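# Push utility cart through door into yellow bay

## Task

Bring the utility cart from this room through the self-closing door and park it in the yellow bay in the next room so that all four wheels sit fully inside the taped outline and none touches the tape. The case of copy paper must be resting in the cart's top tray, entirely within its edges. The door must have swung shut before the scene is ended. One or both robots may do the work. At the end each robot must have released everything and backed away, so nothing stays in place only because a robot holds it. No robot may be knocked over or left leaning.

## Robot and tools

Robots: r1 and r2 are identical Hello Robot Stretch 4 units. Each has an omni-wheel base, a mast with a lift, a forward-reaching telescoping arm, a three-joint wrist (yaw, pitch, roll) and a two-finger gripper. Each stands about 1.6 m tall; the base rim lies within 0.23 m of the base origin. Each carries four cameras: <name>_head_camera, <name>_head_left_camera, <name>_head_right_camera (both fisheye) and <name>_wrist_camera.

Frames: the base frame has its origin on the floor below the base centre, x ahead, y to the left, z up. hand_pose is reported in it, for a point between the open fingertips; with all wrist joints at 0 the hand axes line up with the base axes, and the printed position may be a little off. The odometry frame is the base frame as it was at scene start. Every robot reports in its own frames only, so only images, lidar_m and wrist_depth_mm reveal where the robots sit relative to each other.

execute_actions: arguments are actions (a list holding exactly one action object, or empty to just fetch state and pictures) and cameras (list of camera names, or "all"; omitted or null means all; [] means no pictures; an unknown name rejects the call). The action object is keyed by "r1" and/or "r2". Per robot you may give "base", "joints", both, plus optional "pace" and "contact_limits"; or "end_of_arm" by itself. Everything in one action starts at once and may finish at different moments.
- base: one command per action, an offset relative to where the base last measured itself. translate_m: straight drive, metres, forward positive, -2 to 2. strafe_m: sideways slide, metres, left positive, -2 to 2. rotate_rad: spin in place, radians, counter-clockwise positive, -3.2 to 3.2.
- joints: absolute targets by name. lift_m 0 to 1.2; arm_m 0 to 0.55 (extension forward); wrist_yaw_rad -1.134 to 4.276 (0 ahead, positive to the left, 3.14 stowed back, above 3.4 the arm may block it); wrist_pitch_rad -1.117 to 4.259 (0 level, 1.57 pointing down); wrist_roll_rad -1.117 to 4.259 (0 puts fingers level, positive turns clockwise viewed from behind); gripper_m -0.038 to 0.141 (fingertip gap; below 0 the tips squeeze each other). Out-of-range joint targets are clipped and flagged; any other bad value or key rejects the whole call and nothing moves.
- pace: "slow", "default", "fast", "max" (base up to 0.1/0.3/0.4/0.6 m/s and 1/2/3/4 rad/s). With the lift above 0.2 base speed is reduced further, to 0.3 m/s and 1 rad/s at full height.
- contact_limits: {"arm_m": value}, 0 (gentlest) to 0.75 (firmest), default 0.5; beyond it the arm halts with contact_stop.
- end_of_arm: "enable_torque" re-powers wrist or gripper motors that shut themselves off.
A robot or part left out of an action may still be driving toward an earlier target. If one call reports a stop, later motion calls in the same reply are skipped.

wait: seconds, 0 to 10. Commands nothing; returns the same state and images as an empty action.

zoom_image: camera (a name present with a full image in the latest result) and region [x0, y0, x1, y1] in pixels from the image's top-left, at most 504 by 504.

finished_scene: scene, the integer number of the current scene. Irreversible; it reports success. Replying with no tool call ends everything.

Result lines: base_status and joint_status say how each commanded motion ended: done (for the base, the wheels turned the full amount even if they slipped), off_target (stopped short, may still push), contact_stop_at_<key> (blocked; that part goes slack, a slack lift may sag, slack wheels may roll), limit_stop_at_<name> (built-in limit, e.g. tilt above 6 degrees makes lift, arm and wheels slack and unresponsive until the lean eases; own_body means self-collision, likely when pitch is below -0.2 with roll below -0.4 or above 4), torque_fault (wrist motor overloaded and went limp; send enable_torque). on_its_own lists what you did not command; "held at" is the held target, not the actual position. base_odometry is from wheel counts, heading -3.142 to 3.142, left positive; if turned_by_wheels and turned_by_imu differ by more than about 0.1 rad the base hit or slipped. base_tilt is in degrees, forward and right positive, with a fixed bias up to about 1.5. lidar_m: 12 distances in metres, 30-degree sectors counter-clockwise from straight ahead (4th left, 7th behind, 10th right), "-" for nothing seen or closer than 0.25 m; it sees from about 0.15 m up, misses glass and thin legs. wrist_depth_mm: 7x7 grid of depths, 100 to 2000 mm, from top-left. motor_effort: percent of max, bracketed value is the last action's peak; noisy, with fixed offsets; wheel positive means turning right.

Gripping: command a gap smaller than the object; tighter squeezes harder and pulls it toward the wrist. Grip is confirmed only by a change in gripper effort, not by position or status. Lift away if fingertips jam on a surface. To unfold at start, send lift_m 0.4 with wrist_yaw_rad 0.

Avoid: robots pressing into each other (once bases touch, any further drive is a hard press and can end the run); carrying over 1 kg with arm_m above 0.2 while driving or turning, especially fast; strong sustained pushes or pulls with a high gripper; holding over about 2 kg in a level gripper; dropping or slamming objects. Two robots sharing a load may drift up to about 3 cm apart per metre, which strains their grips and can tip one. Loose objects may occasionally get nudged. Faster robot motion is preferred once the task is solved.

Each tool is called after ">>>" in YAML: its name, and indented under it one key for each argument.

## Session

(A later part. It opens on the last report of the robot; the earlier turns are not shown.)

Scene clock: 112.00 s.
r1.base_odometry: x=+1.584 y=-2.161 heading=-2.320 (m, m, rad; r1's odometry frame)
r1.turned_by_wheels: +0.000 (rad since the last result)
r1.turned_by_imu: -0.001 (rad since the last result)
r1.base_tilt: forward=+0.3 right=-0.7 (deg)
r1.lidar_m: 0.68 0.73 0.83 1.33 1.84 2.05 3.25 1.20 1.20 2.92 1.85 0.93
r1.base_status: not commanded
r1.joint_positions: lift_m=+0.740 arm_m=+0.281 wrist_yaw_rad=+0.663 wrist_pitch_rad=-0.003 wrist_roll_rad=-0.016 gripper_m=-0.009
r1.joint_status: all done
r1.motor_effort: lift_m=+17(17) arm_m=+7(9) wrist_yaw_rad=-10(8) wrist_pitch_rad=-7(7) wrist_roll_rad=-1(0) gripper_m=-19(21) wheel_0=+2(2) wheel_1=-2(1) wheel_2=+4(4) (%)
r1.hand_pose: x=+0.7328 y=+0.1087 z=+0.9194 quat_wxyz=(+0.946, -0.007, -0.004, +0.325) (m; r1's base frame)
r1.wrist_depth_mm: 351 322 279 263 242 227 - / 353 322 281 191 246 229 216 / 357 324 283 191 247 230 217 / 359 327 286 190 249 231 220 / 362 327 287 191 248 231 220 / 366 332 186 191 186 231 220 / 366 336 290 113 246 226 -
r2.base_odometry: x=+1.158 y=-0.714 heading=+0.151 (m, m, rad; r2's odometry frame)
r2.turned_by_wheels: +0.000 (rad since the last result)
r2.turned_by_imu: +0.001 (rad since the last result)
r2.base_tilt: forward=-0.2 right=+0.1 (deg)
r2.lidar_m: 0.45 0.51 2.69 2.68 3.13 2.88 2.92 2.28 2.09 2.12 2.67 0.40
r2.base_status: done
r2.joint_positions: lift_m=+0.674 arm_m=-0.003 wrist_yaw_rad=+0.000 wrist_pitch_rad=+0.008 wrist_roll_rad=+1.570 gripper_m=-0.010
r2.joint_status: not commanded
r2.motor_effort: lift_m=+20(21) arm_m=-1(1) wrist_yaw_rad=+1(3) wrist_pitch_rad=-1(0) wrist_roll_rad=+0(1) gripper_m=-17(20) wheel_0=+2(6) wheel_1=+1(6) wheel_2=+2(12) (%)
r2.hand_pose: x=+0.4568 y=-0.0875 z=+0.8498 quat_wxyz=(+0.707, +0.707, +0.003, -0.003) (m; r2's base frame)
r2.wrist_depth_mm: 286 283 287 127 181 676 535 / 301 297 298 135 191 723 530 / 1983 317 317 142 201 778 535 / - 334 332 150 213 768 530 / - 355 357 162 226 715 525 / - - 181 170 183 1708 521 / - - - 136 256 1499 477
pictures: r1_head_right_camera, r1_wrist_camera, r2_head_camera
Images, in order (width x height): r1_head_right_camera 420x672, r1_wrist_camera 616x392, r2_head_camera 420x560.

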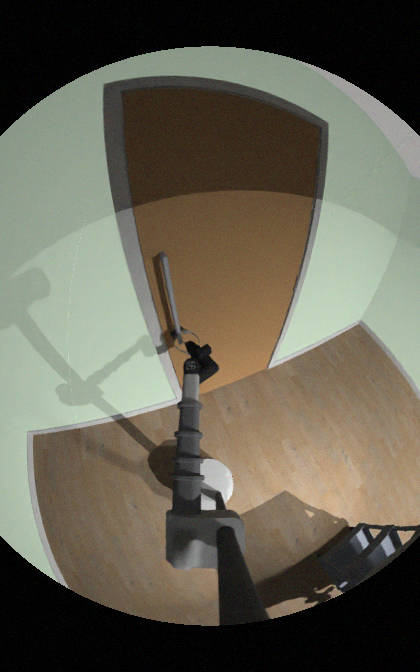

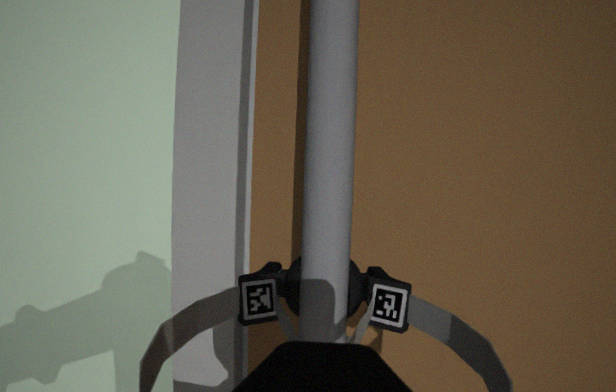

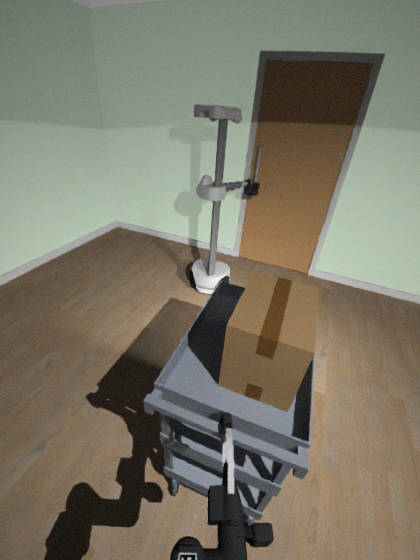

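>>> execute_actions:
  actions:
    - {"r1": {"base": {"strafe_m": -0.051}, "joints": {"arm_m": 0.182}}, "r2": {"joints": {"gripper_m": 0.075}}}
  cameras: ["r1_wrist_camera", "r1_head_camera", "r2_wrist_camera"]

Scene clock: 123.47 s.
r1.base_odometry: x=+1.547 y=-2.126 heading=-2.320 (m, m, rad; r1's odometry frame)
r1.turned_by_wheels: +0.000 (rad since the last result)
r1.turned_by_imu: -0.001 (rad since the last result)
r1.base_tilt: forward=+0.4 right=-0.6 (deg)
r1.lidar_m: 0.58 0.63 0.84 1.32 1.90 2.10 3.32 1.16 1.16 2.87 1.89 0.90
r1.base_status: done
r1.joint_positions: lift_m=+0.740 arm_m=+0.184 wrist_yaw_rad=+0.660 wrist_pitch_rad=-0.003 wrist_roll_rad=-0.016 gripper_m=-0.009
r1.joint_status: all done
r1.motor_effort: lift_m=+17(17) arm_m=-9(12) wrist_yaw_rad=+0(31) wrist_pitch_rad=-8(7) wrist_roll_rad=+0(0) gripper_m=-18(23) wheel_0=+1(14) wheel_1=+2(7) wheel_2=+2(11) (%)
r1.hand_pose: x=+0.6361 y=+0.1078 z=+0.9193 quat_wxyz=(+0.946, -0.007, -0.004, +0.324) (m; r1's base frame)
r1.wrist_depth_mm: 500 452 413 256 246 236 - / 504 455 415 258 247 237 230 / 504 462 418 191 250 239 232 / 508 462 421 190 251 241 234 / 512 466 421 190 253 243 236 / 517 469 186 190 185 242 236 / 521 473 433 113 252 198 237
r2.base_odometry: x=+1.158 y=-0.714 heading=+0.151 (m, m, rad; r2's odometry frame)
r2.turned_by_wheels: +0.000 (rad since the last result)
r2.turned_by_imu: +0.001 (rad since the last result)
r2.base_tilt: forward=-0.3 right=+0.0 (deg)
r2.lidar_m: 0.44 0.52 2.68 2.69 3.12 2.88 2.94 2.28 2.09 2.11 2.67 0.41
r2.base_status: not commanded
r2.joint_positions: lift_m=+0.674 arm_m=-0.003 wrist_yaw_rad=+0.000 wrist_pitch_rad=+0.007 wrist_roll_rad=+1.570 gripper_m=+0.075
r2.joint_status: all done
r2.motor_effort: lift_m=+21(20) arm_m=-1(1) wrist_yaw_rad=+2(3) wrist_pitch_rad=+3(5) wrist_roll_rad=-2(1) gripper_m=-3(17) wheel_0=+2(2) wheel_1=+1(1) wheel_2=+0(2) (%)
r2.hand_pose: x=+0.4569 y=-0.0874 z=+0.8502 quat_wxyz=(+0.707, +0.707, +0.002, -0.002) (m; r2's base frame)
r2.wrist_depth_mm: 296 293 293 135 189 683 539 / 314 304 306 142 198 732 530 / 1921 324 324 150 209 768 535 / - 343 345 158 222 759 535 / - 364 364 170 235 723 530 / - - 191 179 193 1708 517 / - - - 136 266 1499 480
pictures: r1_head_camera, r1_wrist_camera, r2_wrist_camera
Images, in order (width x height): r1_head_camera 420x560, r1_wrist_camera 616x392, r2_wrist_camera 616x392.

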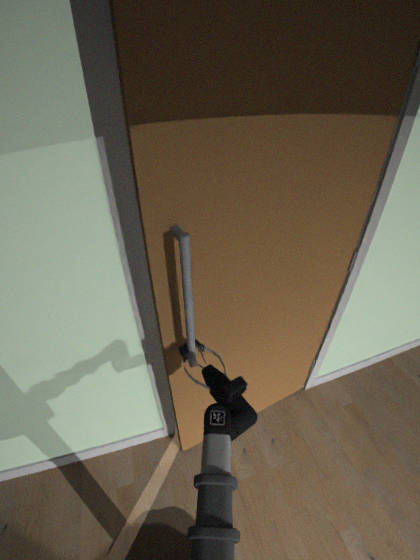

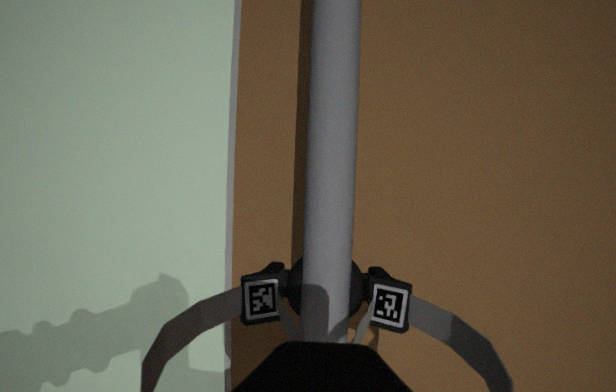

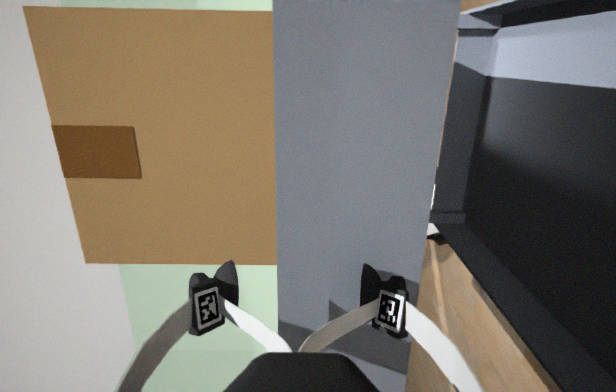

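>>> execute_actions:
  actions:
    - {"r1": {"base": {"translate_m": -0.09}, "joints": {"arm_m": 0.276}}}
  cameras: ["r1_wrist_camera"]

Scene clock: 137.87 s.
r1.base_odometry: x=+1.608 y=-2.060 heading=-2.320 (m, m, rad; r1's odometry frame)
r1.turned_by_wheels: +0.000 (rad since the last result)
r1.turned_by_imu: -0.001 (rad since the last result)
r1.base_tilt: forward=+0.3 right=-0.7 (deg)
r1.lidar_m: 0.68 0.84 0.93 1.47 1.86 2.07 3.27 1.15 1.09 2.90 2.13 1.03
r1.base_status: done
r1.joint_positions: lift_m=+0.740 arm_m=+0.275 wrist_yaw_rad=+0.660 wrist_pitch_rad=-0.003 wrist_roll_rad=-0.016 gripper_m=-0.009
r1.joint_status: all done
r1.motor_effort: lift_m=+17(17) arm_m=+7(14) wrist_yaw_rad=+0(24) wrist_pitch_rad=-8(8) wrist_roll_rad=+0(0) gripper_m=-18(20) wheel_0=-1(6) wheel_1=-2(4) wheel_2=+3(10) (%)
r1.hand_pose: x=+0.7271 y=+0.1078 z=+0.9193 quat_wxyz=(+0.946, -0.007, -0.004, +0.324) (m; r1's base frame)
r1.wrist_depth_mm: 496 455 413 254 243 236 - / 500 452 415 256 245 236 229 / 500 462 415 189 249 237 231 / 508 462 418 189 251 239 233 / 512 462 421 188 251 242 234 / 512 469 185 189 185 241 234 / 517 473 430 113 252 197 236
r2.base_odometry: x=+1.158 y=-0.714 heading=+0.151 (m, m, rad; r2's odometry frame)
r2.turned_by_wheels: +0.000 (rad since the last result)
r2.turned_by_imu: +0.001 (rad since the last result)
r2.base_tilt: forward=-0.3 right=+0.0 (deg)
r2.lidar_m: 0.44 0.51 2.68 2.70 3.13 2.89 2.93 2.26 2.09 2.10 2.66 0.41
r2.base_status: not commanded
r2.joint_positions: lift_m=+0.674 arm_m=-0.003 wrist_yaw_rad=+0.000 wrist_pitch_rad=+0.007 wrist_roll_rad=+1.570 gripper_m=+0.075
r2.joint_status: not commanded
r2.motor_effort: lift_m=+21(20) arm_m=-1(1) wrist_yaw_rad=+0(1) wrist_pitch_rad=+4(2) wrist_roll_rad=+0(1) gripper_m=-1(2) wheel_0=+1(1) wheel_1=+1(1) wheel_2=+1(0) (%)
r2.hand_pose: x=+0.4569 y=-0.0874 z=+0.8502 quat_wxyz=(+0.707, +0.707, +0.002, -0.002) (m; r2's base frame)
r2.wrist_depth_mm: 297 293 294 135 188 683 535 / 314 306 306 142 198 723 535 / 1921 322 324 150 209 759 535 / - 345 343 159 221 768 530 / - 364 362 170 235 715 530 / - - 191 180 193 1708 521 / - - - 136 267 1499 480
pictures: r1_wrist_camera
Images, in order (width x height): r1_wrist_camera 616x392.

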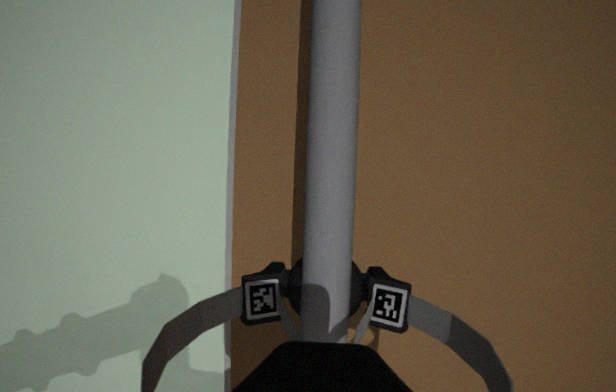

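>>> execute_actions:
  actions:
    - {"r1": {"base": {"strafe_m": -0.101}, "joints": {"arm_m": 0.179, "wrist_yaw_rad": 0.71}}, "r2": {"base": {"strafe_m": 0.155}, "pace": "fast"}}
  cameras: ["r1_wrist_camera", "r2_head_camera"]

Scene clock: 142.67 s.
r1.base_odometry: x=+1.534 y=-1.991 heading=-2.319 (m, m, rad; r1's odometry frame)
r1.turned_by_wheels: +0.001 (rad since the last result)
r1.turned_by_imu: -0.001 (rad since the last result)
r1.base_tilt: forward=+0.3 right=-0.7 (deg)
r1.lidar_m: 0.60 0.63 0.99 1.53 1.96 2.18 3.43 1.00 1.04 2.79 2.20 1.01
r1.base_status: done
r1.joint_positions: lift_m=+0.740 arm_m=+0.180 wrist_yaw_rad=+0.717 wrist_pitch_rad=-0.003 wrist_roll_rad=-0.016 gripper_m=-0.009
r1.joint_status: all done
r1.on_its_own: wrist_yaw_rad is at rest, and its effort (-21) is outside its rest range (-13 to +13)
r1.motor_effort: lift_m=+17(17) arm_m=-8(13) wrist_yaw_rad=-21(26) wrist_pitch_rad=-8(9) wrist_roll_rad=+0(0) gripper_m=-16(22) wheel_0=+6(7) wheel_1=+3(13) wheel_2=+4(5) (%)
r1.hand_pose: x=+0.6262 y=+0.1238 z=+0.9193 quat_wxyz=(+0.936, -0.007, -0.004, +0.351) (m; r1's base frame)
r1.wrist_depth_mm: 723 647 574 181 246 241 239 / 732 647 256 181 247 242 239 / 732 640 257 181 250 245 241 / 732 654 259 185 251 247 243 / 750 661 262 189 253 248 245 / 750 661 186 189 186 249 246 / 759 668 265 113 255 248 248
r2.base_odometry: x=+1.134 y=-0.561 heading=+0.151 (m, m, rad; r2's odometry frame)
r2.turned_by_wheels: +0.000 (rad since the last result)
r2.turned_by_imu: +0.001 (rad since the last result)
r2.base_tilt: forward=-0.3 right=+0.0 (deg)
r2.lidar_m: 0.49 2.77 2.52 2.56 3.07 2.83 2.88 2.41 2.23 2.27 0.51 0.47
r2.base_status: done
r2.joint_positions: lift_m=+0.674 arm_m=-0.003 wrist_yaw_rad=+0.000 wrist_pitch_rad=+0.010 wrist_roll_rad=+1.570 gripper_m=+0.075
r2.joint_status: not commanded
r2.motor_effort: lift_m=+20(21) arm_m=-1(1) wrist_yaw_rad=+0(1) wrist_pitch_rad=-7(5) wrist_roll_rad=-1(1) gripper_m=-3(3) wheel_0=+1(10) wheel_1=-1(11) wheel_2=+1(1) (%)
r2.hand_pose: x=+0.4569 y=-0.0874 z=+0.8493 quat_wxyz=(+0.707, +0.707, +0.003, -0.003) (m; r2's base frame)
r2.wrist_depth_mm: - 342 343 189 240 768 535 / - 359 362 198 255 768 525 / - - - 210 268 768 525 / - - - 222 287 759 525 / - - - 235 306 1756 484 / - - 191 286 196 336 332 / - - - 136 - 1499 1138
pictures: r1_wrist_camera, r2_head_camera
Images, in order (width x height): r1_wrist_camera 616x392, r2_head_camera 420x560.

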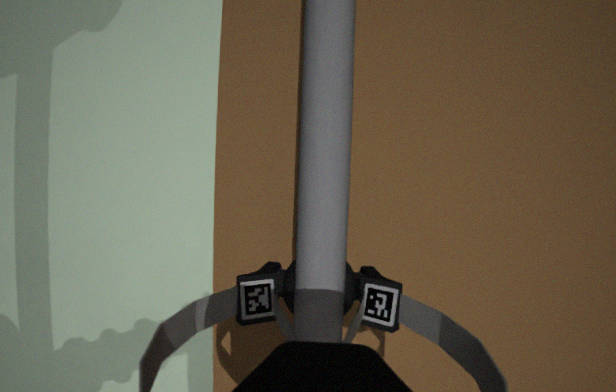

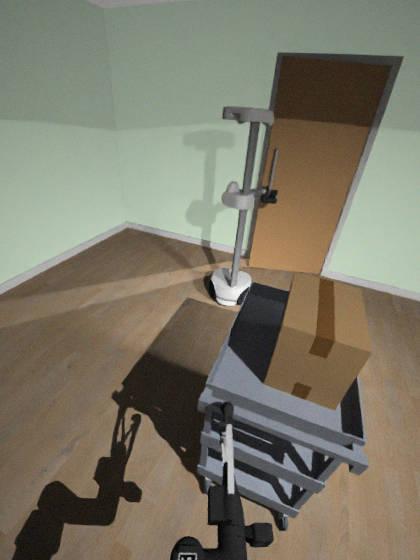

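>>> execute_actions:
  actions:
    - {"r1": {"base": {"strafe_m": -0.120}, "joints": {"arm_m": 0.101, "wrist_yaw_rad": 0.80}}, "r2": {"base": {"rotate_rad": -0.375}}}
  cameras: ["r1_wrist_camera", "r2_head_camera", "r2_wrist_camera"]

Scene clock: 147.03 s.
r1.base_odometry: x=+1.446 y=-1.910 heading=-2.318 (m, m, rad; r1's odometry frame)
r1.turned_by_wheels: +0.001 (rad since the last result)
r1.turned_by_imu: -0.004 (rad since the last result)
r1.base_tilt: forward=+0.3 right=-0.7 (deg)
r1.lidar_m: 0.50 0.51 1.02 1.62 2.07 2.28 3.66 0.96 0.97 2.69 2.35 1.12
r1.base_status: done
r1.joint_positions: lift_m=+0.740 arm_m=+0.102 wrist_yaw_rad=+0.807 wrist_pitch_rad=-0.003 wrist_roll_rad=-0.016 gripper_m=-0.010
r1.joint_status: all done
r1.on_its_own: wrist_yaw_rad is at rest, and its effort (-21) is outside its rest range (-13 to +13)
r1.motor_effort: lift_m=+17(17) arm_m=-8(14) wrist_yaw_rad=-21(55) wrist_pitch_rad=-6(9) wrist_roll_rad=+0(0) gripper_m=-13(21) wheel_0=+5(10) wheel_1=+4(17) wheel_2=+4(4) (%)
r1.hand_pose: x=+0.5359 y=+0.1479 z=+0.9194 quat_wxyz=(+0.920, -0.007, -0.005, +0.393) (m; r1's base frame)
r1.wrist_depth_mm: 1042 891 243 174 244 244 244 / 1060 878 245 175 244 246 247 / 1042 866 246 176 248 248 249 / 1060 891 248 179 249 249 251 / 1060 891 250 182 251 251 252 / 1078 904 185 178 187 253 254 / 1078 904 253 113 254 254 256
r2.base_odometry: x=+1.135 y=-0.561 heading=-0.224 (m, m, rad; r2's odometry frame)
r2.turned_by_wheels: -0.375 (rad since the last result)
r2.turned_by_imu: -0.366 (rad since the last result)
r2.base_tilt: forward=-0.1 right=-0.1 (deg)
r2.lidar_m: 0.46 0.50 2.62 2.53 2.62 2.93 2.83 2.99 2.29 2.23 2.34 0.51
r2.base_status: done
r2.joint_positions: lift_m=+0.674 arm_m=-0.003 wrist_yaw_rad=+0.000 wrist_pitch_rad=+0.010 wrist_roll_rad=+1.570 gripper_m=+0.075
r2.joint_status: not commanded
r2.motor_effort: lift_m=+20(20) arm_m=-1(1) wrist_yaw_rad=+0(1) wrist_pitch_rad=-8(5) wrist_roll_rad=-1(1) gripper_m=-3(2) wheel_0=+0(6) wheel_1=-2(6) wheel_2=+0(4) (%)
r2.hand_pose: x=+0.4568 y=-0.0874 z=+0.8493 quat_wxyz=(+0.707, +0.707, +0.003, -0.004) (m; r2's base frame)
r2.wrist_depth_mm: - - - 240 - 1576 1118 / - - - 301 303 329 327 / - 407 413 300 301 768 535 / - 413 407 239 301 759 525 / - 410 410 298 904 759 530 / - 410 191 297 195 759 530 / - - - 136 - 647 525
pictures: r1_wrist_camera, r2_head_camera, r2_wrist_camera
Images, in order (width x height): r1_wrist_camera 616x392, r2_head_camera 420x560, r2_wrist_camera 616x392.

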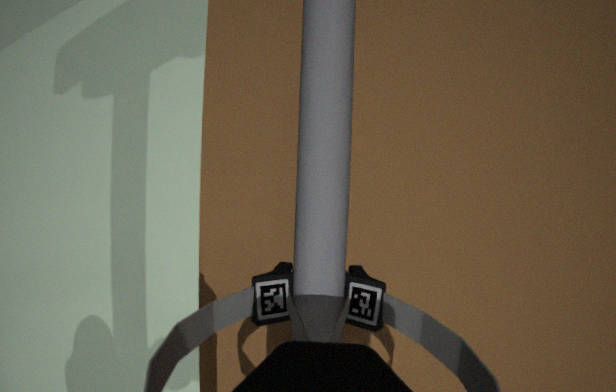

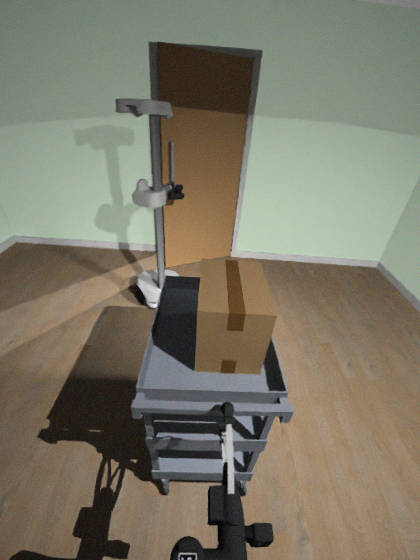

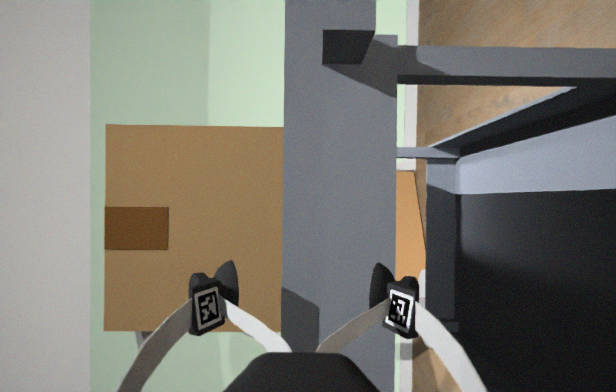

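>>> execute_actions:
  actions:
    - {"r1": {"base": {"strafe_m": -0.106}, "joints": {"arm_m": 0.064, "wrist_yaw_rad": 0.90}}, "r2": {"base": {"translate_m": 0.042}, "joints": {"gripper_m": 0.06}}}
  cameras: ["r1_wrist_camera", "r1_head_camera"]

Scene clock: 152.00 s.
r1.base_odometry: x=+1.369 y=-1.838 heading=-2.317 (m, m, rad; r1's odometry frame)
r1.turned_by_wheels: +0.001 (rad since the last result)
r1.turned_by_imu: -0.001 (rad since the last result)
r1.base_tilt: forward=+0.3 right=-0.7 (deg)
r1.lidar_m: 0.60 0.45 1.07 1.68 2.15 2.37 3.73 0.87 0.95 2.60 2.44 1.21
r1.base_status: done
r1.joint_positions: lift_m=+0.740 arm_m=+0.065 wrist_yaw_rad=+0.910 wrist_pitch_rad=-0.003 wrist_roll_rad=-0.017 gripper_m=-0.010
r1.joint_status: all done
r1.on_its_own: wrist_yaw_rad is at rest, and its effort (-28) is outside its rest range (-13 to +13)
r1.motor_effort: lift_m=+17(17) arm_m=-8(18) wrist_yaw_rad=-28(47) wrist_pitch_rad=-6(11) wrist_roll_rad=+0(1) gripper_m=-11(20) wheel_0=+7(8) wheel_1=+3(13) wheel_2=+3(6) (%)
r1.hand_pose: x=+0.4823 y=+0.1741 z=+0.9194 quat_wxyz=(+0.898, -0.007, -0.005, +0.439) (m; r1's base frame)
r1.wrist_depth_mm: 1430 1160 242 174 244 245 246 / 1499 1138 243 176 246 247 249 / 1430 1160 245 179 248 251 251 / 1464 1138 247 179 250 252 253 / 1499 1160 248 179 251 253 255 / 1499 1160 185 179 186 255 256 / 1499 1160 252 113 255 258 259
r2.base_odometry: x=+1.175 y=-0.570 heading=-0.224 (m, m, rad; r2's odometry frame)
r2.turned_by_wheels: +0.000 (rad since the last result)
r2.turned_by_imu: +0.001 (rad since the last result)
r2.base_tilt: forward=-0.3 right=-0.1 (deg)
r2.lidar_m: 0.43 0.45 2.63 2.53 2.63 2.94 2.88 3.01 2.30 2.23 2.35 0.45
r2.base_status: done
r2.joint_positions: lift_m=+0.674 arm_m=-0.003 wrist_yaw_rad=+0.000 wrist_pitch_rad=+0.010 wrist_roll_rad=+1.570 gripper_m=+0.060
r2.joint_status: all done
r2.motor_effort: lift_m=+20(20) arm_m=-1(1) wrist_yaw_rad=+1(1) wrist_pitch_rad=-5(7) wrist_roll_rad=+0(0) gripper_m=-5(4) wheel_0=+0(5) wheel_1=+2(6) wheel_2=+1(7) (%)
r2.hand_pose: x=+0.4568 y=-0.0874 z=+0.8493 quat_wxyz=(+0.707, +0.707, +0.003, -0.004) (m; r2's base frame)
r2.wrist_depth_mm: - - - 198 259 266 267 / - - - 198 259 1618 496 / - 368 368 198 258 768 530 / - 368 370 197 257 768 530 / - 366 370 197 256 759 525 / - 370 190 197 194 759 521 / - - - 135 257 627 525
pictures: r1_head_camera, r1_wrist_camera
Images, in order (width x height): r1_head_camera 420x560, r1_wrist_camera 616x392.

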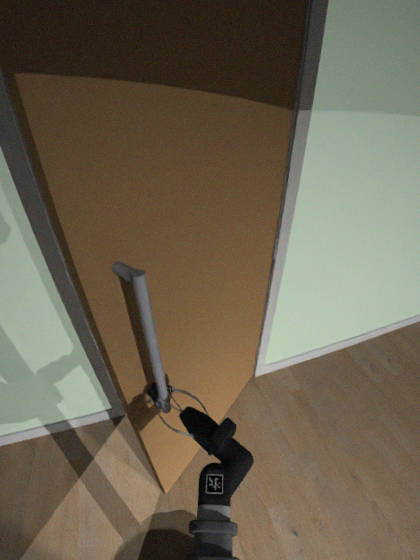

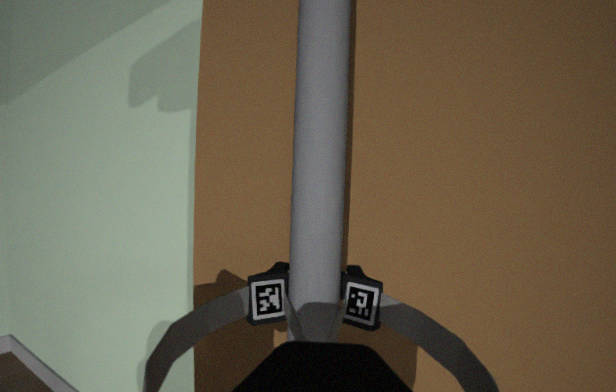

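>>> execute_actions:
  actions:
    - {"r1": {"base": {"strafe_m": -0.126}, "joints": {"arm_m": 0.036, "wrist_yaw_rad": 1.02}}, "r2": {"joints": {"gripper_m": -0.015}}}
  cameras: ["r1_wrist_camera", "r2_head_camera", "r2_wrist_camera"]

Scene clock: 155.67 s.
r1.base_odometry: x=+1.276 y=-1.752 heading=-2.316 (m, m, rad; r1's odometry frame)
r1.turned_by_wheels: +0.001 (rad since the last result)
r1.turned_by_imu: -0.001 (rad since the last result)
r1.base_tilt: forward=+0.3 right=-0.7 (deg)
r1.lidar_m: 0.60 0.40 1.14 1.75 2.28 2.53 3.95 0.82 0.90 2.47 2.44 1.24
r1.base_status: done
r1.joint_positions: lift_m=+0.740 arm_m=+0.037 wrist_yaw_rad=+1.030 wrist_pitch_rad=-0.004 wrist_roll_rad=-0.017 gripper_m=-0.010
r1.joint_status: all done
r1.on_its_own: wrist_yaw_rad is at rest, and its effort (-29) is outside its rest range (-13 to +13)
r1.motor_effort: lift_m=+17(17) arm_m=-8(17) wrist_yaw_rad=-29(49) wrist_pitch_rad=-6(11) wrist_roll_rad=+0(2) gripper_m=-13(21) wheel_0=+6(11) wheel_1=+2(14) wheel_2=+2(7) (%)
r1.hand_pose: x=+0.4316 y=+0.2024 z=+0.9194 quat_wxyz=(+0.870, -0.006, -0.006, +0.493) (m; r1's base frame)
r1.wrist_depth_mm: - 1576 240 175 245 248 250 / - 1618 241 177 246 249 252 / - 1576 242 176 248 251 253 / - 1618 245 176 250 253 255 / - 1576 248 177 252 254 257 / - 1618 185 180 186 257 260 / 1863 1661 250 113 255 258 263
r2.base_odometry: x=+1.175 y=-0.571 heading=-0.224 (m, m, rad; r2's odometry frame)
r2.turned_by_wheels: +0.000 (rad since the last result)
r2.turned_by_imu: +0.001 (rad since the last result)
r2.base_tilt: forward=-0.3 right=+0.0 (deg)
r2.lidar_m: 0.42 0.44 2.63 2.54 2.61 2.96 2.88 3.02 2.29 2.21 2.33 0.45
r2.base_status: not commanded
r2.joint_positions: lift_m=+0.674 arm_m=-0.003 wrist_yaw_rad=+0.000 wrist_pitch_rad=+0.008 wrist_roll_rad=+1.570 gripper_m=-0.014
r2.joint_status: all done
r2.motor_effort: lift_m=+20(21) arm_m=-1(1) wrist_yaw_rad=+2(9) wrist_pitch_rad=-2(8) wrist_roll_rad=-1(0) gripper_m=-22(20) wheel_0=-1(2) wheel_1=+1(1) wheel_2=+0(3) (%)
r2.hand_pose: x=+0.4569 y=-0.0874 z=+0.8497 quat_wxyz=(+0.707, +0.707, +0.003, -0.003) (m; r2's base frame)
r2.wrist_depth_mm: - - - 189 249 256 257 / - - - 189 249 1576 500 / - 357 359 189 248 768 539 / - 357 362 188 247 768 530 / - 359 359 187 247 778 525 / - 357 182 186 184 768 525 / - 359 - 125 247 621 525
pictures: r1_wrist_camera, r2_head_camera, r2_wrist_camera
Images, in order (width x height): r1_wrist_camera 616x392, r2_head_camera 420x560, r2_wrist_camera 616x392.

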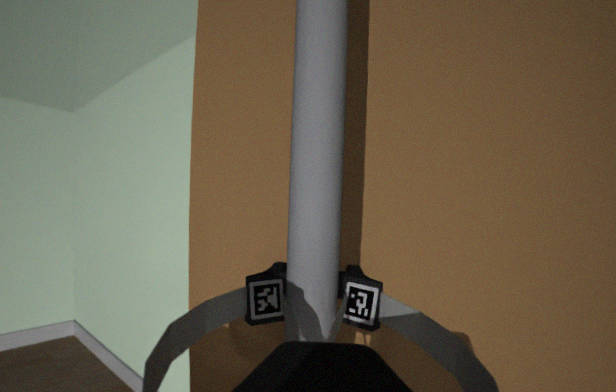

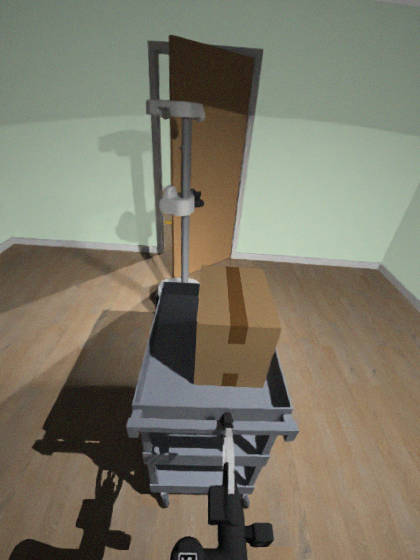

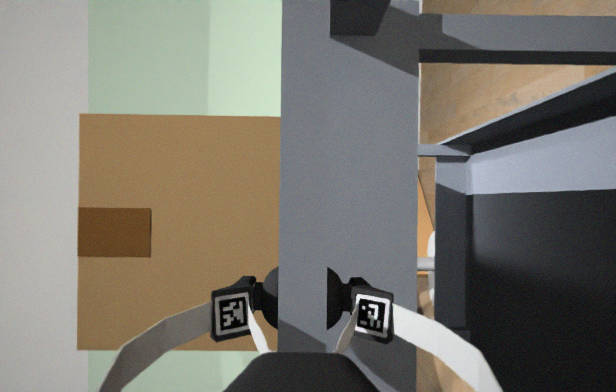

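>>> execute_actions:
  actions: []

Scene clock: 158.47 s.
r1.base_odometry: x=+1.276 y=-1.752 heading=-2.316 (m, m, rad; r1's odometry frame)
r1.turned_by_wheels: +0.000 (rad since the last result)
r1.turned_by_imu: -0.001 (rad since the last result)
r1.base_tilt: forward=+0.3 right=-0.7 (deg)
r1.lidar_m: 0.59 0.39 1.13 1.74 2.29 2.52 3.93 0.81 0.90 2.47 2.44 1.28
r1.base_status: done
r1.joint_positions: lift_m=+0.740 arm_m=+0.037 wrist_yaw_rad=+1.030 wrist_pitch_rad=-0.004 wrist_roll_rad=-0.017 gripper_m=-0.010
r1.joint_status: all done
r1.on_its_own: wrist_yaw_rad is at rest, and its effort (-29) is outside its rest range (-13 to +13)
r1.motor_effort: lift_m=+17(17) arm_m=-7(17) wrist_yaw_rad=-29(49) wrist_pitch_rad=-7(11) wrist_roll_rad=+1(2) gripper_m=-13(21) wheel_0=+6(11) wheel_1=+2(14) wheel_2=+3(7) (%)
r1.hand_pose: x=+0.4316 y=+0.2024 z=+0.9194 quat_wxyz=(+0.870, -0.006, -0.006, +0.493) (m; r1's base frame)
r1.wrist_depth_mm: - 1537 239 176 244 247 250 / - 1618 241 177 247 250 252 / - 1576 243 176 248 251 253 / - 1618 244 177 250 254 256 / - 1576 247 177 252 254 257 / - 1618 185 179 187 258 262 / 1921 1661 249 113 255 259 262
r2.base_odometry: x=+1.175 y=-0.571 heading=-0.224 (m, m, rad; r2's odometry frame)
r2.turned_by_wheels: +0.000 (rad since the last result)
r2.turned_by_imu: +0.001 (rad since the last result)
r2.base_tilt: forward=-0.1 right=+0.0 (deg)
r2.lidar_m: 0.41 0.43 2.63 2.52 2.62 2.98 2.88 3.03 2.30 2.23 2.34 0.44
r2.base_status: not commanded
r2.joint_positions: lift_m=+0.674 arm_m=-0.003 wrist_yaw_rad=+0.000 wrist_pitch_rad=+0.008 wrist_roll_rad=+1.570 gripper_m=-0.014
r2.joint_status: all done
r2.motor_effort: lift_m=+20(21) arm_m=-1(1) wrist_yaw_rad=-1(9) wrist_pitch_rad=-2(8) wrist_roll_rad=-1(0) gripper_m=-22(20) wheel_0=-2(2) wheel_1=+1(1) wheel_2=+0(3) (%)
r2.hand_pose: x=+0.4569 y=-0.0874 z=+0.8497 quat_wxyz=(+0.707, +0.707, +0.003, -0.003) (m; r2's base frame)
r2.wrist_depth_mm: - - - 189 250 257 256 / - - - 188 249 1576 500 / - 359 357 188 250 768 539 / - 357 357 187 248 768 530 / - 359 362 187 248 768 525 / - 357 182 186 183 759 525 / - 359 - 125 247 634 525
pictures: r1_head_camera, r1_head_left_camera, r1_head_right_camera, r1_wrist_camera, r2_head_camera, r2_head_left_camera, r2_head_right_camera, r2_wrist_camera
Images, in order (width x height): r1_head_camera 420x560, r1_head_left_camera 420x672, r1_head_right_camera 420x672, r1_wrist_camera 616x392, r2_head_camera 420x560, r2_head_left_camera 420x672, r2_head_right_camera 420x672, r2_wrist_camera 616x392.

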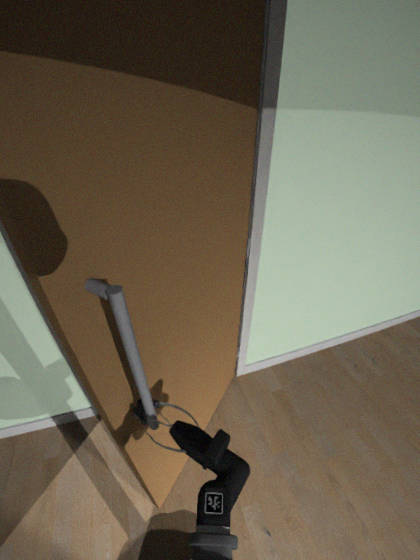

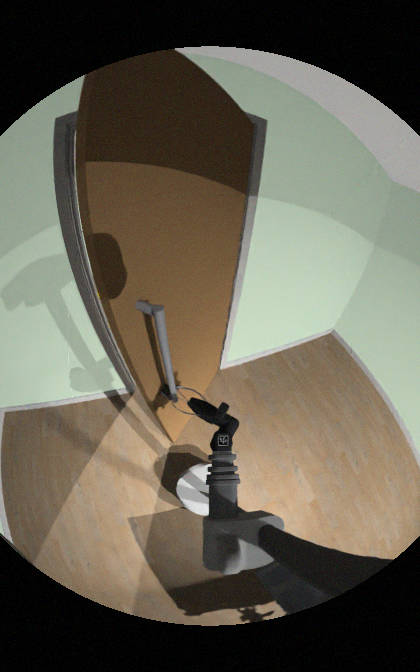

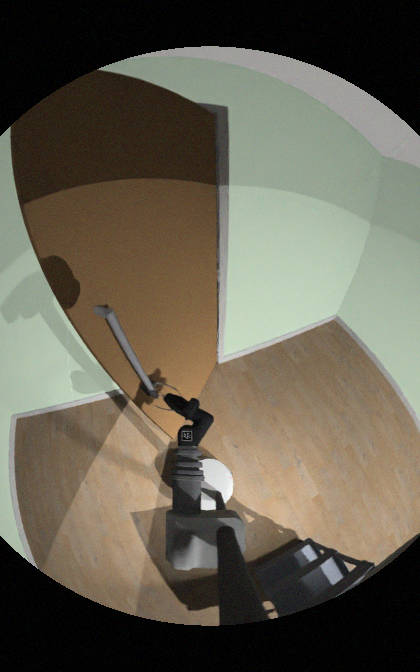

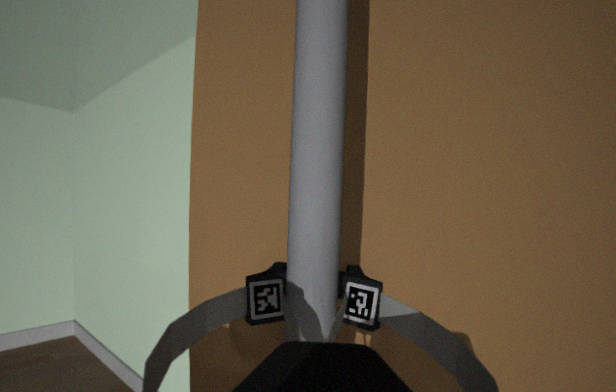

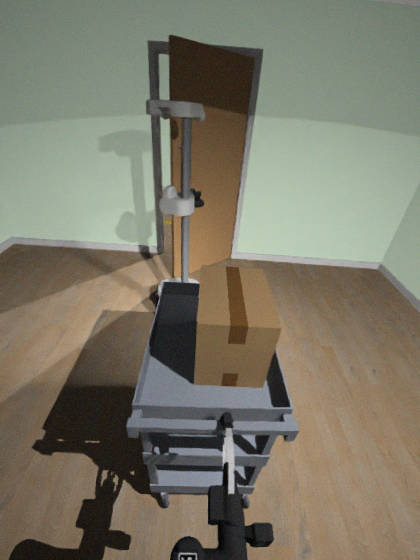

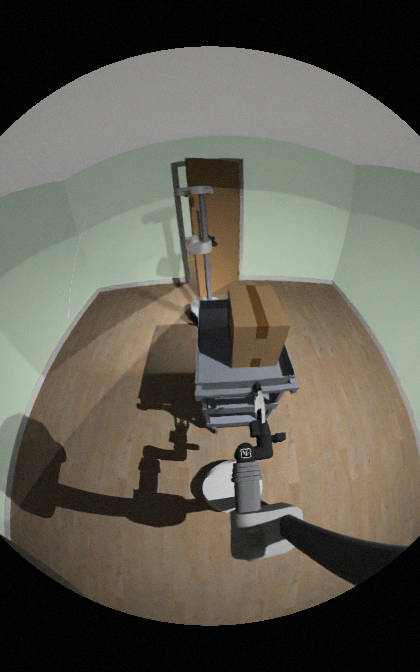

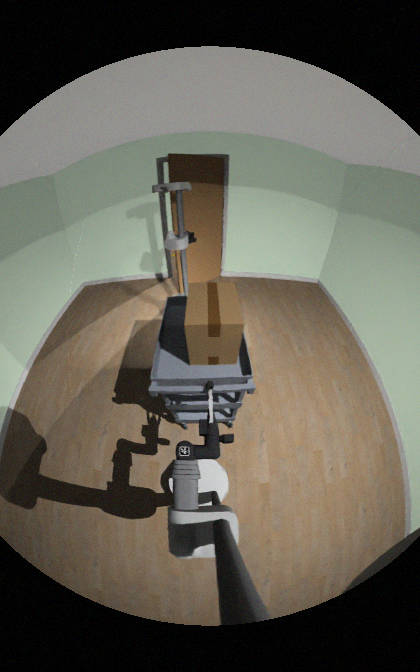

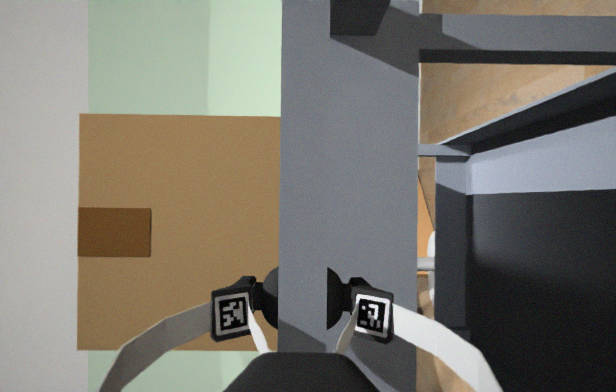

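>>> execute_actions:
  actions:
    - {"r1": {"base": {"strafe_m": -0.157}, "joints": {"arm_m": 0.019, "wrist_yaw_rad": 1.14}}, "r2": {"base": {"strafe_m": -0.11}}}
  cameras: ["r1_wrist_camera", "r2_head_camera"]

Scene clock: 179.33 s.
r1.base_odometry: x=+1.161 y=-1.646 heading=-2.315 (m, m, rad; r1's odometry frame)
r1.turned_by_wheels: +0.001 (rad since the last result)
r1.turned_by_imu: -0.002 (rad since the last result)
r1.base_tilt: forward=+0.3 right=-0.7 (deg)
r1.lidar_m: 0.65 0.38 1.17 1.86 2.44 2.69 0.84 0.77 0.83 2.32 2.30 1.33
r1.base_status: done
r1.joint_positions: lift_m=+0.740 arm_m=+0.020 wrist_yaw_rad=+1.150 wrist_pitch_rad=-0.004 wrist_roll_rad=-0.017 gripper_m=-0.010
r1.joint_status: all done
r1.on_its_own: wrist_yaw_rad is at rest, and its effort (-30) is outside its rest range (-13 to +13)
r1.motor_effort: lift_m=+17(17) arm_m=-6(17) wrist_yaw_rad=-30(47) wrist_pitch_rad=-6(10) wrist_roll_rad=+0(0) gripper_m=-11(21) wheel_0=+7(10) wheel_1=+4(15) wheel_2=+1(8) (%)
r1.hand_pose: x=+0.3886 y=+0.2277 z=+0.9195 quat_wxyz=(+0.839, -0.006, -0.006, +0.544) (m; r1's base frame)
r1.wrist_depth_mm: - - 236 175 247 253 259 / - - 237 175 250 255 262 / - - 238 175 250 258 263 / - - 240 175 254 260 265 / - - 242 177 254 262 267 / - - 185 179 186 265 270 / 1863 1863 245 113 258 266 273
r2.base_odometry: x=+1.151 y=-0.678 heading=-0.224 (m, m, rad; r2's odometry frame)
r2.turned_by_wheels: +0.000 (rad since the last result)
r2.turned_by_imu: +0.001 (rad since the last result)
r2.base_tilt: forward=-0.2 right=+0.1 (deg)
r2.lidar_m: 0.41 0.40 2.70 2.64 2.74 2.97 2.87 2.93 2.19 2.11 2.22 0.48
r2.base_status: done
r2.joint_positions: lift_m=+0.674 arm_m=-0.003 wrist_yaw_rad=+0.006 wrist_pitch_rad=+0.008 wrist_roll_rad=+1.570 gripper_m=-0.014
r2.joint_status: not commanded
r2.on_its_own: wrist_yaw_rad is at rest, and its effort (-16) is outside its rest range (-13 to +13)
r2.motor_effort: lift_m=+21(21) arm_m=-1(1) wrist_yaw_rad=-16(27) wrist_pitch_rad=+0(1) wrist_roll_rad=-1(1) gripper_m=-23(23) wheel_0=+0(12) wheel_1=+0(6) wheel_2=+3(4) (%)
r2.hand_pose: x=+0.4573 y=-0.0858 z=+0.8497 quat_wxyz=(+0.707, +0.707, +0.005, -0.001) (m; r2's base frame)
r2.wrist_depth_mm: - - - 224 286 1618 1118 / - - - 270 274 294 293 / - - - 204 267 1708 500 / - 368 370 199 259 768 530 / - 359 362 193 253 768 535 / - 353 182 189 183 759 525 / - 343 345 125 239 634 530
pictures: r1_wrist_camera, r2_head_camera
Images, in order (width x height): r1_wrist_camera 616x392, r2_head_camera 420x560.

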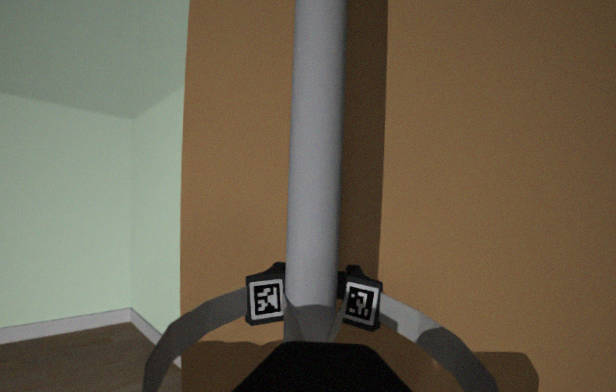

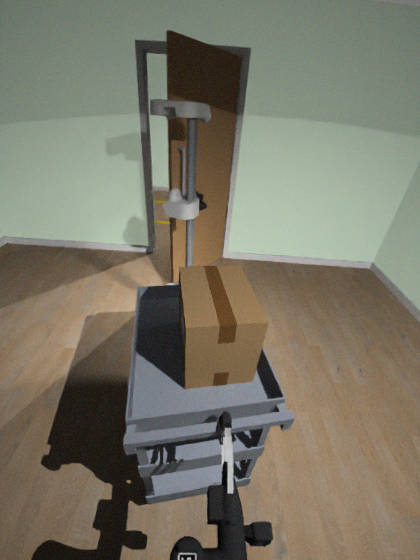

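>>> execute_actions:
  actions:
    - {"r1": {"base": {"strafe_m": -0.377}, "joints": {"arm_m": 0.049, "wrist_yaw_rad": 1.32}}, "r2": {"base": {"translate_m": 0.25}}}
  cameras: ["r1_wrist_camera", "r1_head_left_camera", "r2_head_camera"]

Scene clock: 187.63 s.
r1.base_odometry: x=+0.883 y=-1.391 heading=-2.315 (m, m, rad; r1's odometry frame)
r1.turned_by_wheels: +0.000 (rad since the last result)
r1.turned_by_imu: +0.000 (rad since the last result)
r1.base_tilt: forward=+0.3 right=-0.7 (deg)
r1.lidar_m: 1.21 0.38 0.37 2.08 2.77 0.53 0.38 0.36 2.44 1.97 1.95 1.47
r1.base_status: done
r1.joint_positions: lift_m=+0.740 arm_m=+0.048 wrist_yaw_rad=+1.314 wrist_pitch_rad=-0.003 wrist_roll_rad=-0.016 gripper_m=-0.010
r1.joint_status: all done
r1.on_its_own: wrist_yaw_rad is at rest, and its effort (+19) is outside its rest range (-13 to +13)
r1.motor_effort: lift_m=+17(17) arm_m=+5(8) wrist_yaw_rad=+19(46) wrist_pitch_rad=-7(8) wrist_roll_rad=+1(0) gripper_m=-14(15) wheel_0=+1(19) wheel_1=-2(12) wheel_2=+4(4) (%)
r1.hand_pose: x=+0.3769 y=+0.2568 z=+0.9193 quat_wxyz=(+0.792, -0.006, -0.006, +0.611) (m; r1's base frame)
r1.wrist_depth_mm: - - 219 235 266 300 332 / - - 221 234 267 300 332 / - - 223 235 271 303 342 / - - 224 236 273 307 345 / - - 227 196 277 312 351 / - - 220 184 182 317 355 / 1921 1983 229 113 287 303 357
r2.base_odometry: x=+1.395 y=-0.733 heading=-0.224 (m, m, rad; r2's odometry frame)
r2.turned_by_wheels: +0.000 (rad since the last result)
r2.turned_by_imu: +0.000 (rad since the last result)
r2.base_tilt: forward=-0.4 right=+0.1 (deg)
r2.lidar_m: 0.39 0.40 2.72 2.64 2.75 3.22 3.15 2.93 2.18 2.13 2.22 0.46
r2.base_status: done
r2.joint_positions: lift_m=+0.674 arm_m=-0.003 wrist_yaw_rad=-0.001 wrist_pitch_rad=+0.008 wrist_roll_rad=+1.570 gripper_m=-0.014
r2.joint_status: not commanded
r2.motor_effort: lift_m=+20(20) arm_m=-1(1) wrist_yaw_rad=+2(28) wrist_pitch_rad=-2(1) wrist_roll_rad=+0(0) gripper_m=-19(22) wheel_0=+0(6) wheel_1=+0(5) wheel_2=+0(14) (%)
r2.hand_pose: x=+0.4568 y=-0.0876 z=+0.8498 quat_wxyz=(+0.707, +0.707, +0.003, -0.003) (m; r2's base frame)
r2.wrist_depth_mm: - - - 224 281 1661 1118 / - - - 206 268 294 296 / - - - 200 263 1281 504 / 1576 366 368 195 256 732 530 / - 355 362 189 249 759 525 / - 349 182 185 183 759 521 / - 342 345 125 236 634 525
pictures: r1_head_left_camera, r1_wrist_camera, r2_head_camera
Images, in order (width x height): r1_head_left_camera 420x672, r1_wrist_camera 616x392, r2_head_camera 420x560.

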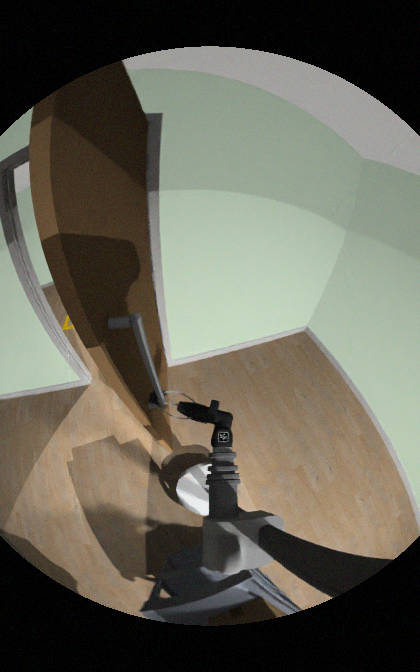

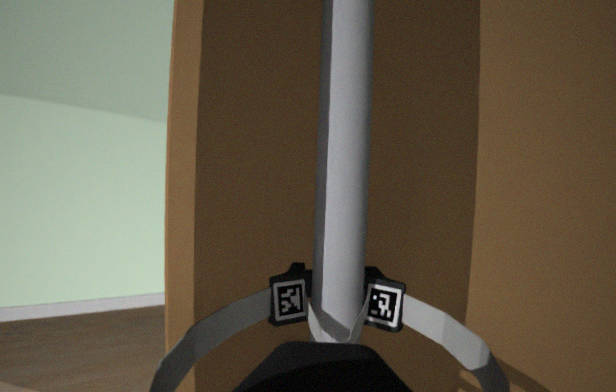

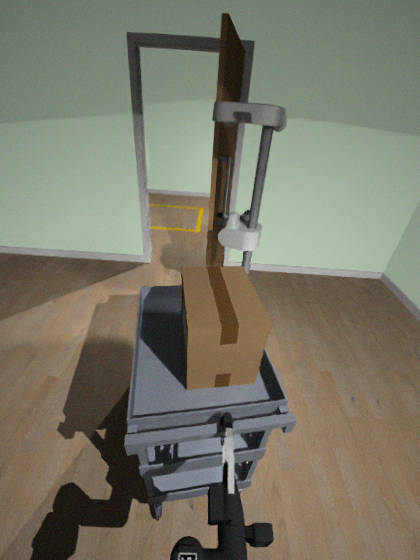

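>>> zoom_image:
  camera: "r2_head_camera"
  region: [110, 150, 310, 310]

Region (110, 150, 310, 310) of r2_head_camera's 420x560 image, scaled by 2.520, with more detail than that image has; it fills the top 403 rows of this view, and the rest is white.

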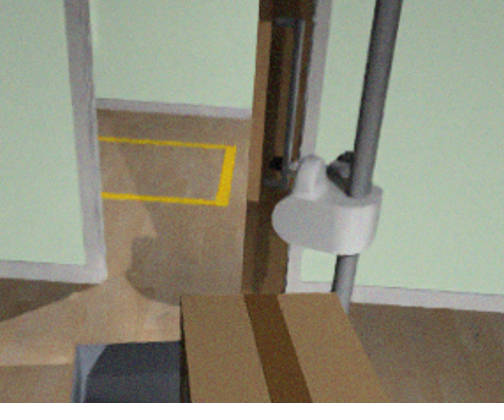

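>>> zoom_image:
  camera: "r2_head_camera"
  region: [110, 400, 310, 560]

>>> execute_actions:
  actions: []
  cameras: ["r1_head_right_camera", "r2_head_left_camera", "r2_head_right_camera", "r2_wrist_camera"]

Region (110, 400, 310, 560) of r2_head_camera's 420x560 image, scaled by 2.520, with more detail than that image has; it fills the top 403 rows of this view, and the rest is white.

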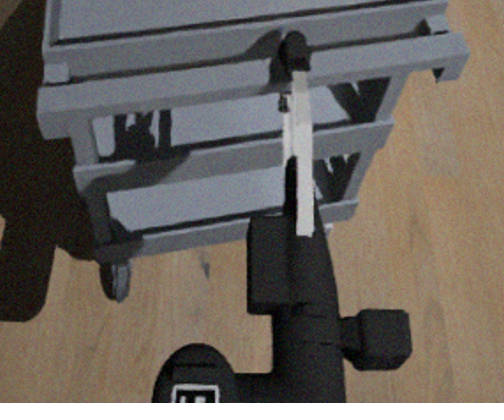

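Scene clock: 199.87 s.
r1.base_odometry: x=+0.883 y=-1.391 heading=-2.315 (m, m, rad; r1's odometry frame)
r1.turned_by_wheels: +0.000 (rad since the last result)
r1.turned_by_imu: -0.001 (rad since the last result)
r1.base_tilt: forward=+0.3 right=-0.7 (deg)
r1.lidar_m: 1.20 0.35 0.41 2.10 2.80 0.51 0.36 0.35 2.42 1.96 1.95 1.49
r1.base_status: done
r1.joint_positions: lift_m=+0.740 arm_m=+0.048 wrist_yaw_rad=+1.314 wrist_pitch_rad=-0.003 wrist_roll_rad=-0.016 gripper_m=-0.010
r1.joint_status: all done
r1.on_its_own: wrist_yaw_rad is at rest, and its effort (+19) is outside its rest range (-13 to +13)
r1.motor_effort: lift_m=+17(17) arm_m=+5(8) wrist_yaw_rad=+19(46) wrist_pitch_rad=-7(8) wrist_roll_rad=-1(0) gripper_m=-13(15) wheel_0=+0(19) wheel_1=-3(12) wheel_2=+4(4) (%)
r1.hand_pose: x=+0.3769 y=+0.2568 z=+0.9193 quat_wxyz=(+0.792, -0.006, -0.006, +0.611) (m; r1's base frame)
r1.wrist_depth_mm: - - 220 234 266 298 330 / - - 220 233 267 301 334 / - - 223 235 270 304 342 / - - 225 237 273 306 345 / - - 227 196 276 312 349 / - - 220 184 182 317 353 / 1863 1921 229 113 287 303 357
r2.base_odometry: x=+1.395 y=-0.733 heading=-0.224 (m, m, rad; r2's odometry frame)
r2.turned_by_wheels: +0.000 (rad since the last result)
r2.turned_by_imu: +0.001 (rad since the last result)
r2.base_tilt: forward=-0.2 right=-0.1 (deg)
r2.lidar_m: 0.40 0.40 2.70 2.64 2.71 3.22 3.14 2.93 2.21 2.12 2.23 0.47
r2.base_status: done
r2.joint_positions: lift_m=+0.674 arm_m=-0.003 wrist_yaw_rad=-0.001 wrist_pitch_rad=+0.008 wrist_roll_rad=+1.570 gripper_m=-0.014
r2.joint_status: not commanded
r2.motor_effort: lift_m=+21(20) arm_m=-1(1) wrist_yaw_rad=+3(28) wrist_pitch_rad=+0(1) wrist_roll_rad=-1(0) gripper_m=-20(22) wheel_0=+0(6) wheel_1=+0(5) wheel_2=+0(14) (%)
r2.hand_pose: x=+0.4568 y=-0.0876 z=+0.8498 quat_wxyz=(+0.707, +0.707, +0.003, -0.003) (m; r2's base frame)
r2.wrist_depth_mm: - - - 224 279 1576 1098 / - - - 206 270 296 294 / - - - 200 263 1308 508 / 1576 366 368 195 255 732 535 / - 357 357 189 249 750 530 / - 351 182 185 183 759 525 / - 340 345 125 235 634 530
pictures: r1_head_right_camera, r2_head_left_camera, r2_head_right_camera, r2_wrist_camera
Images, in order (width x height): r1_head_right_camera 420x672, r2_head_left_camera 420x672, r2_head_right_camera 420x672, r2_wrist_camera 616x392.

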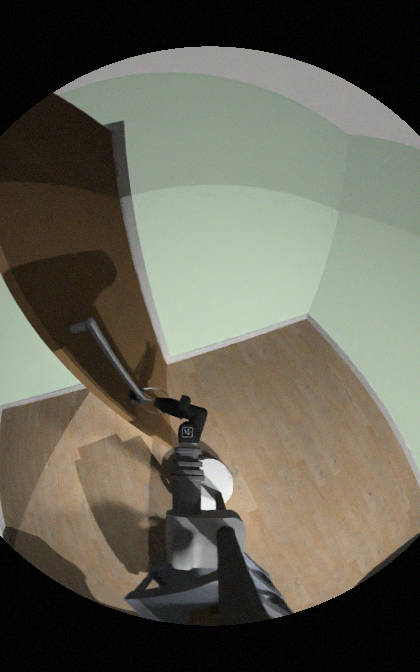

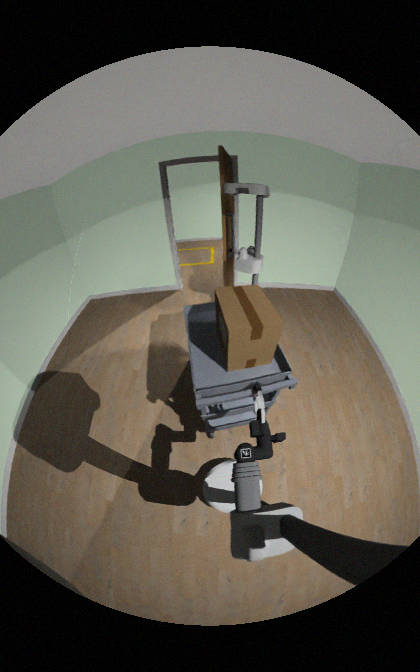

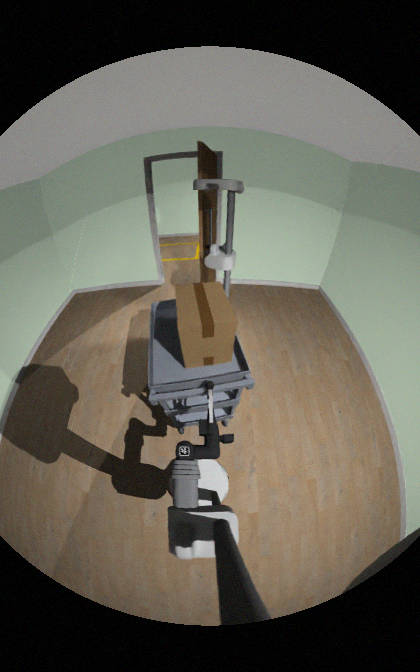

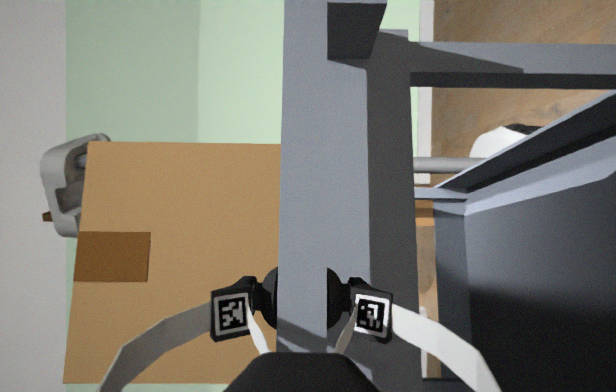

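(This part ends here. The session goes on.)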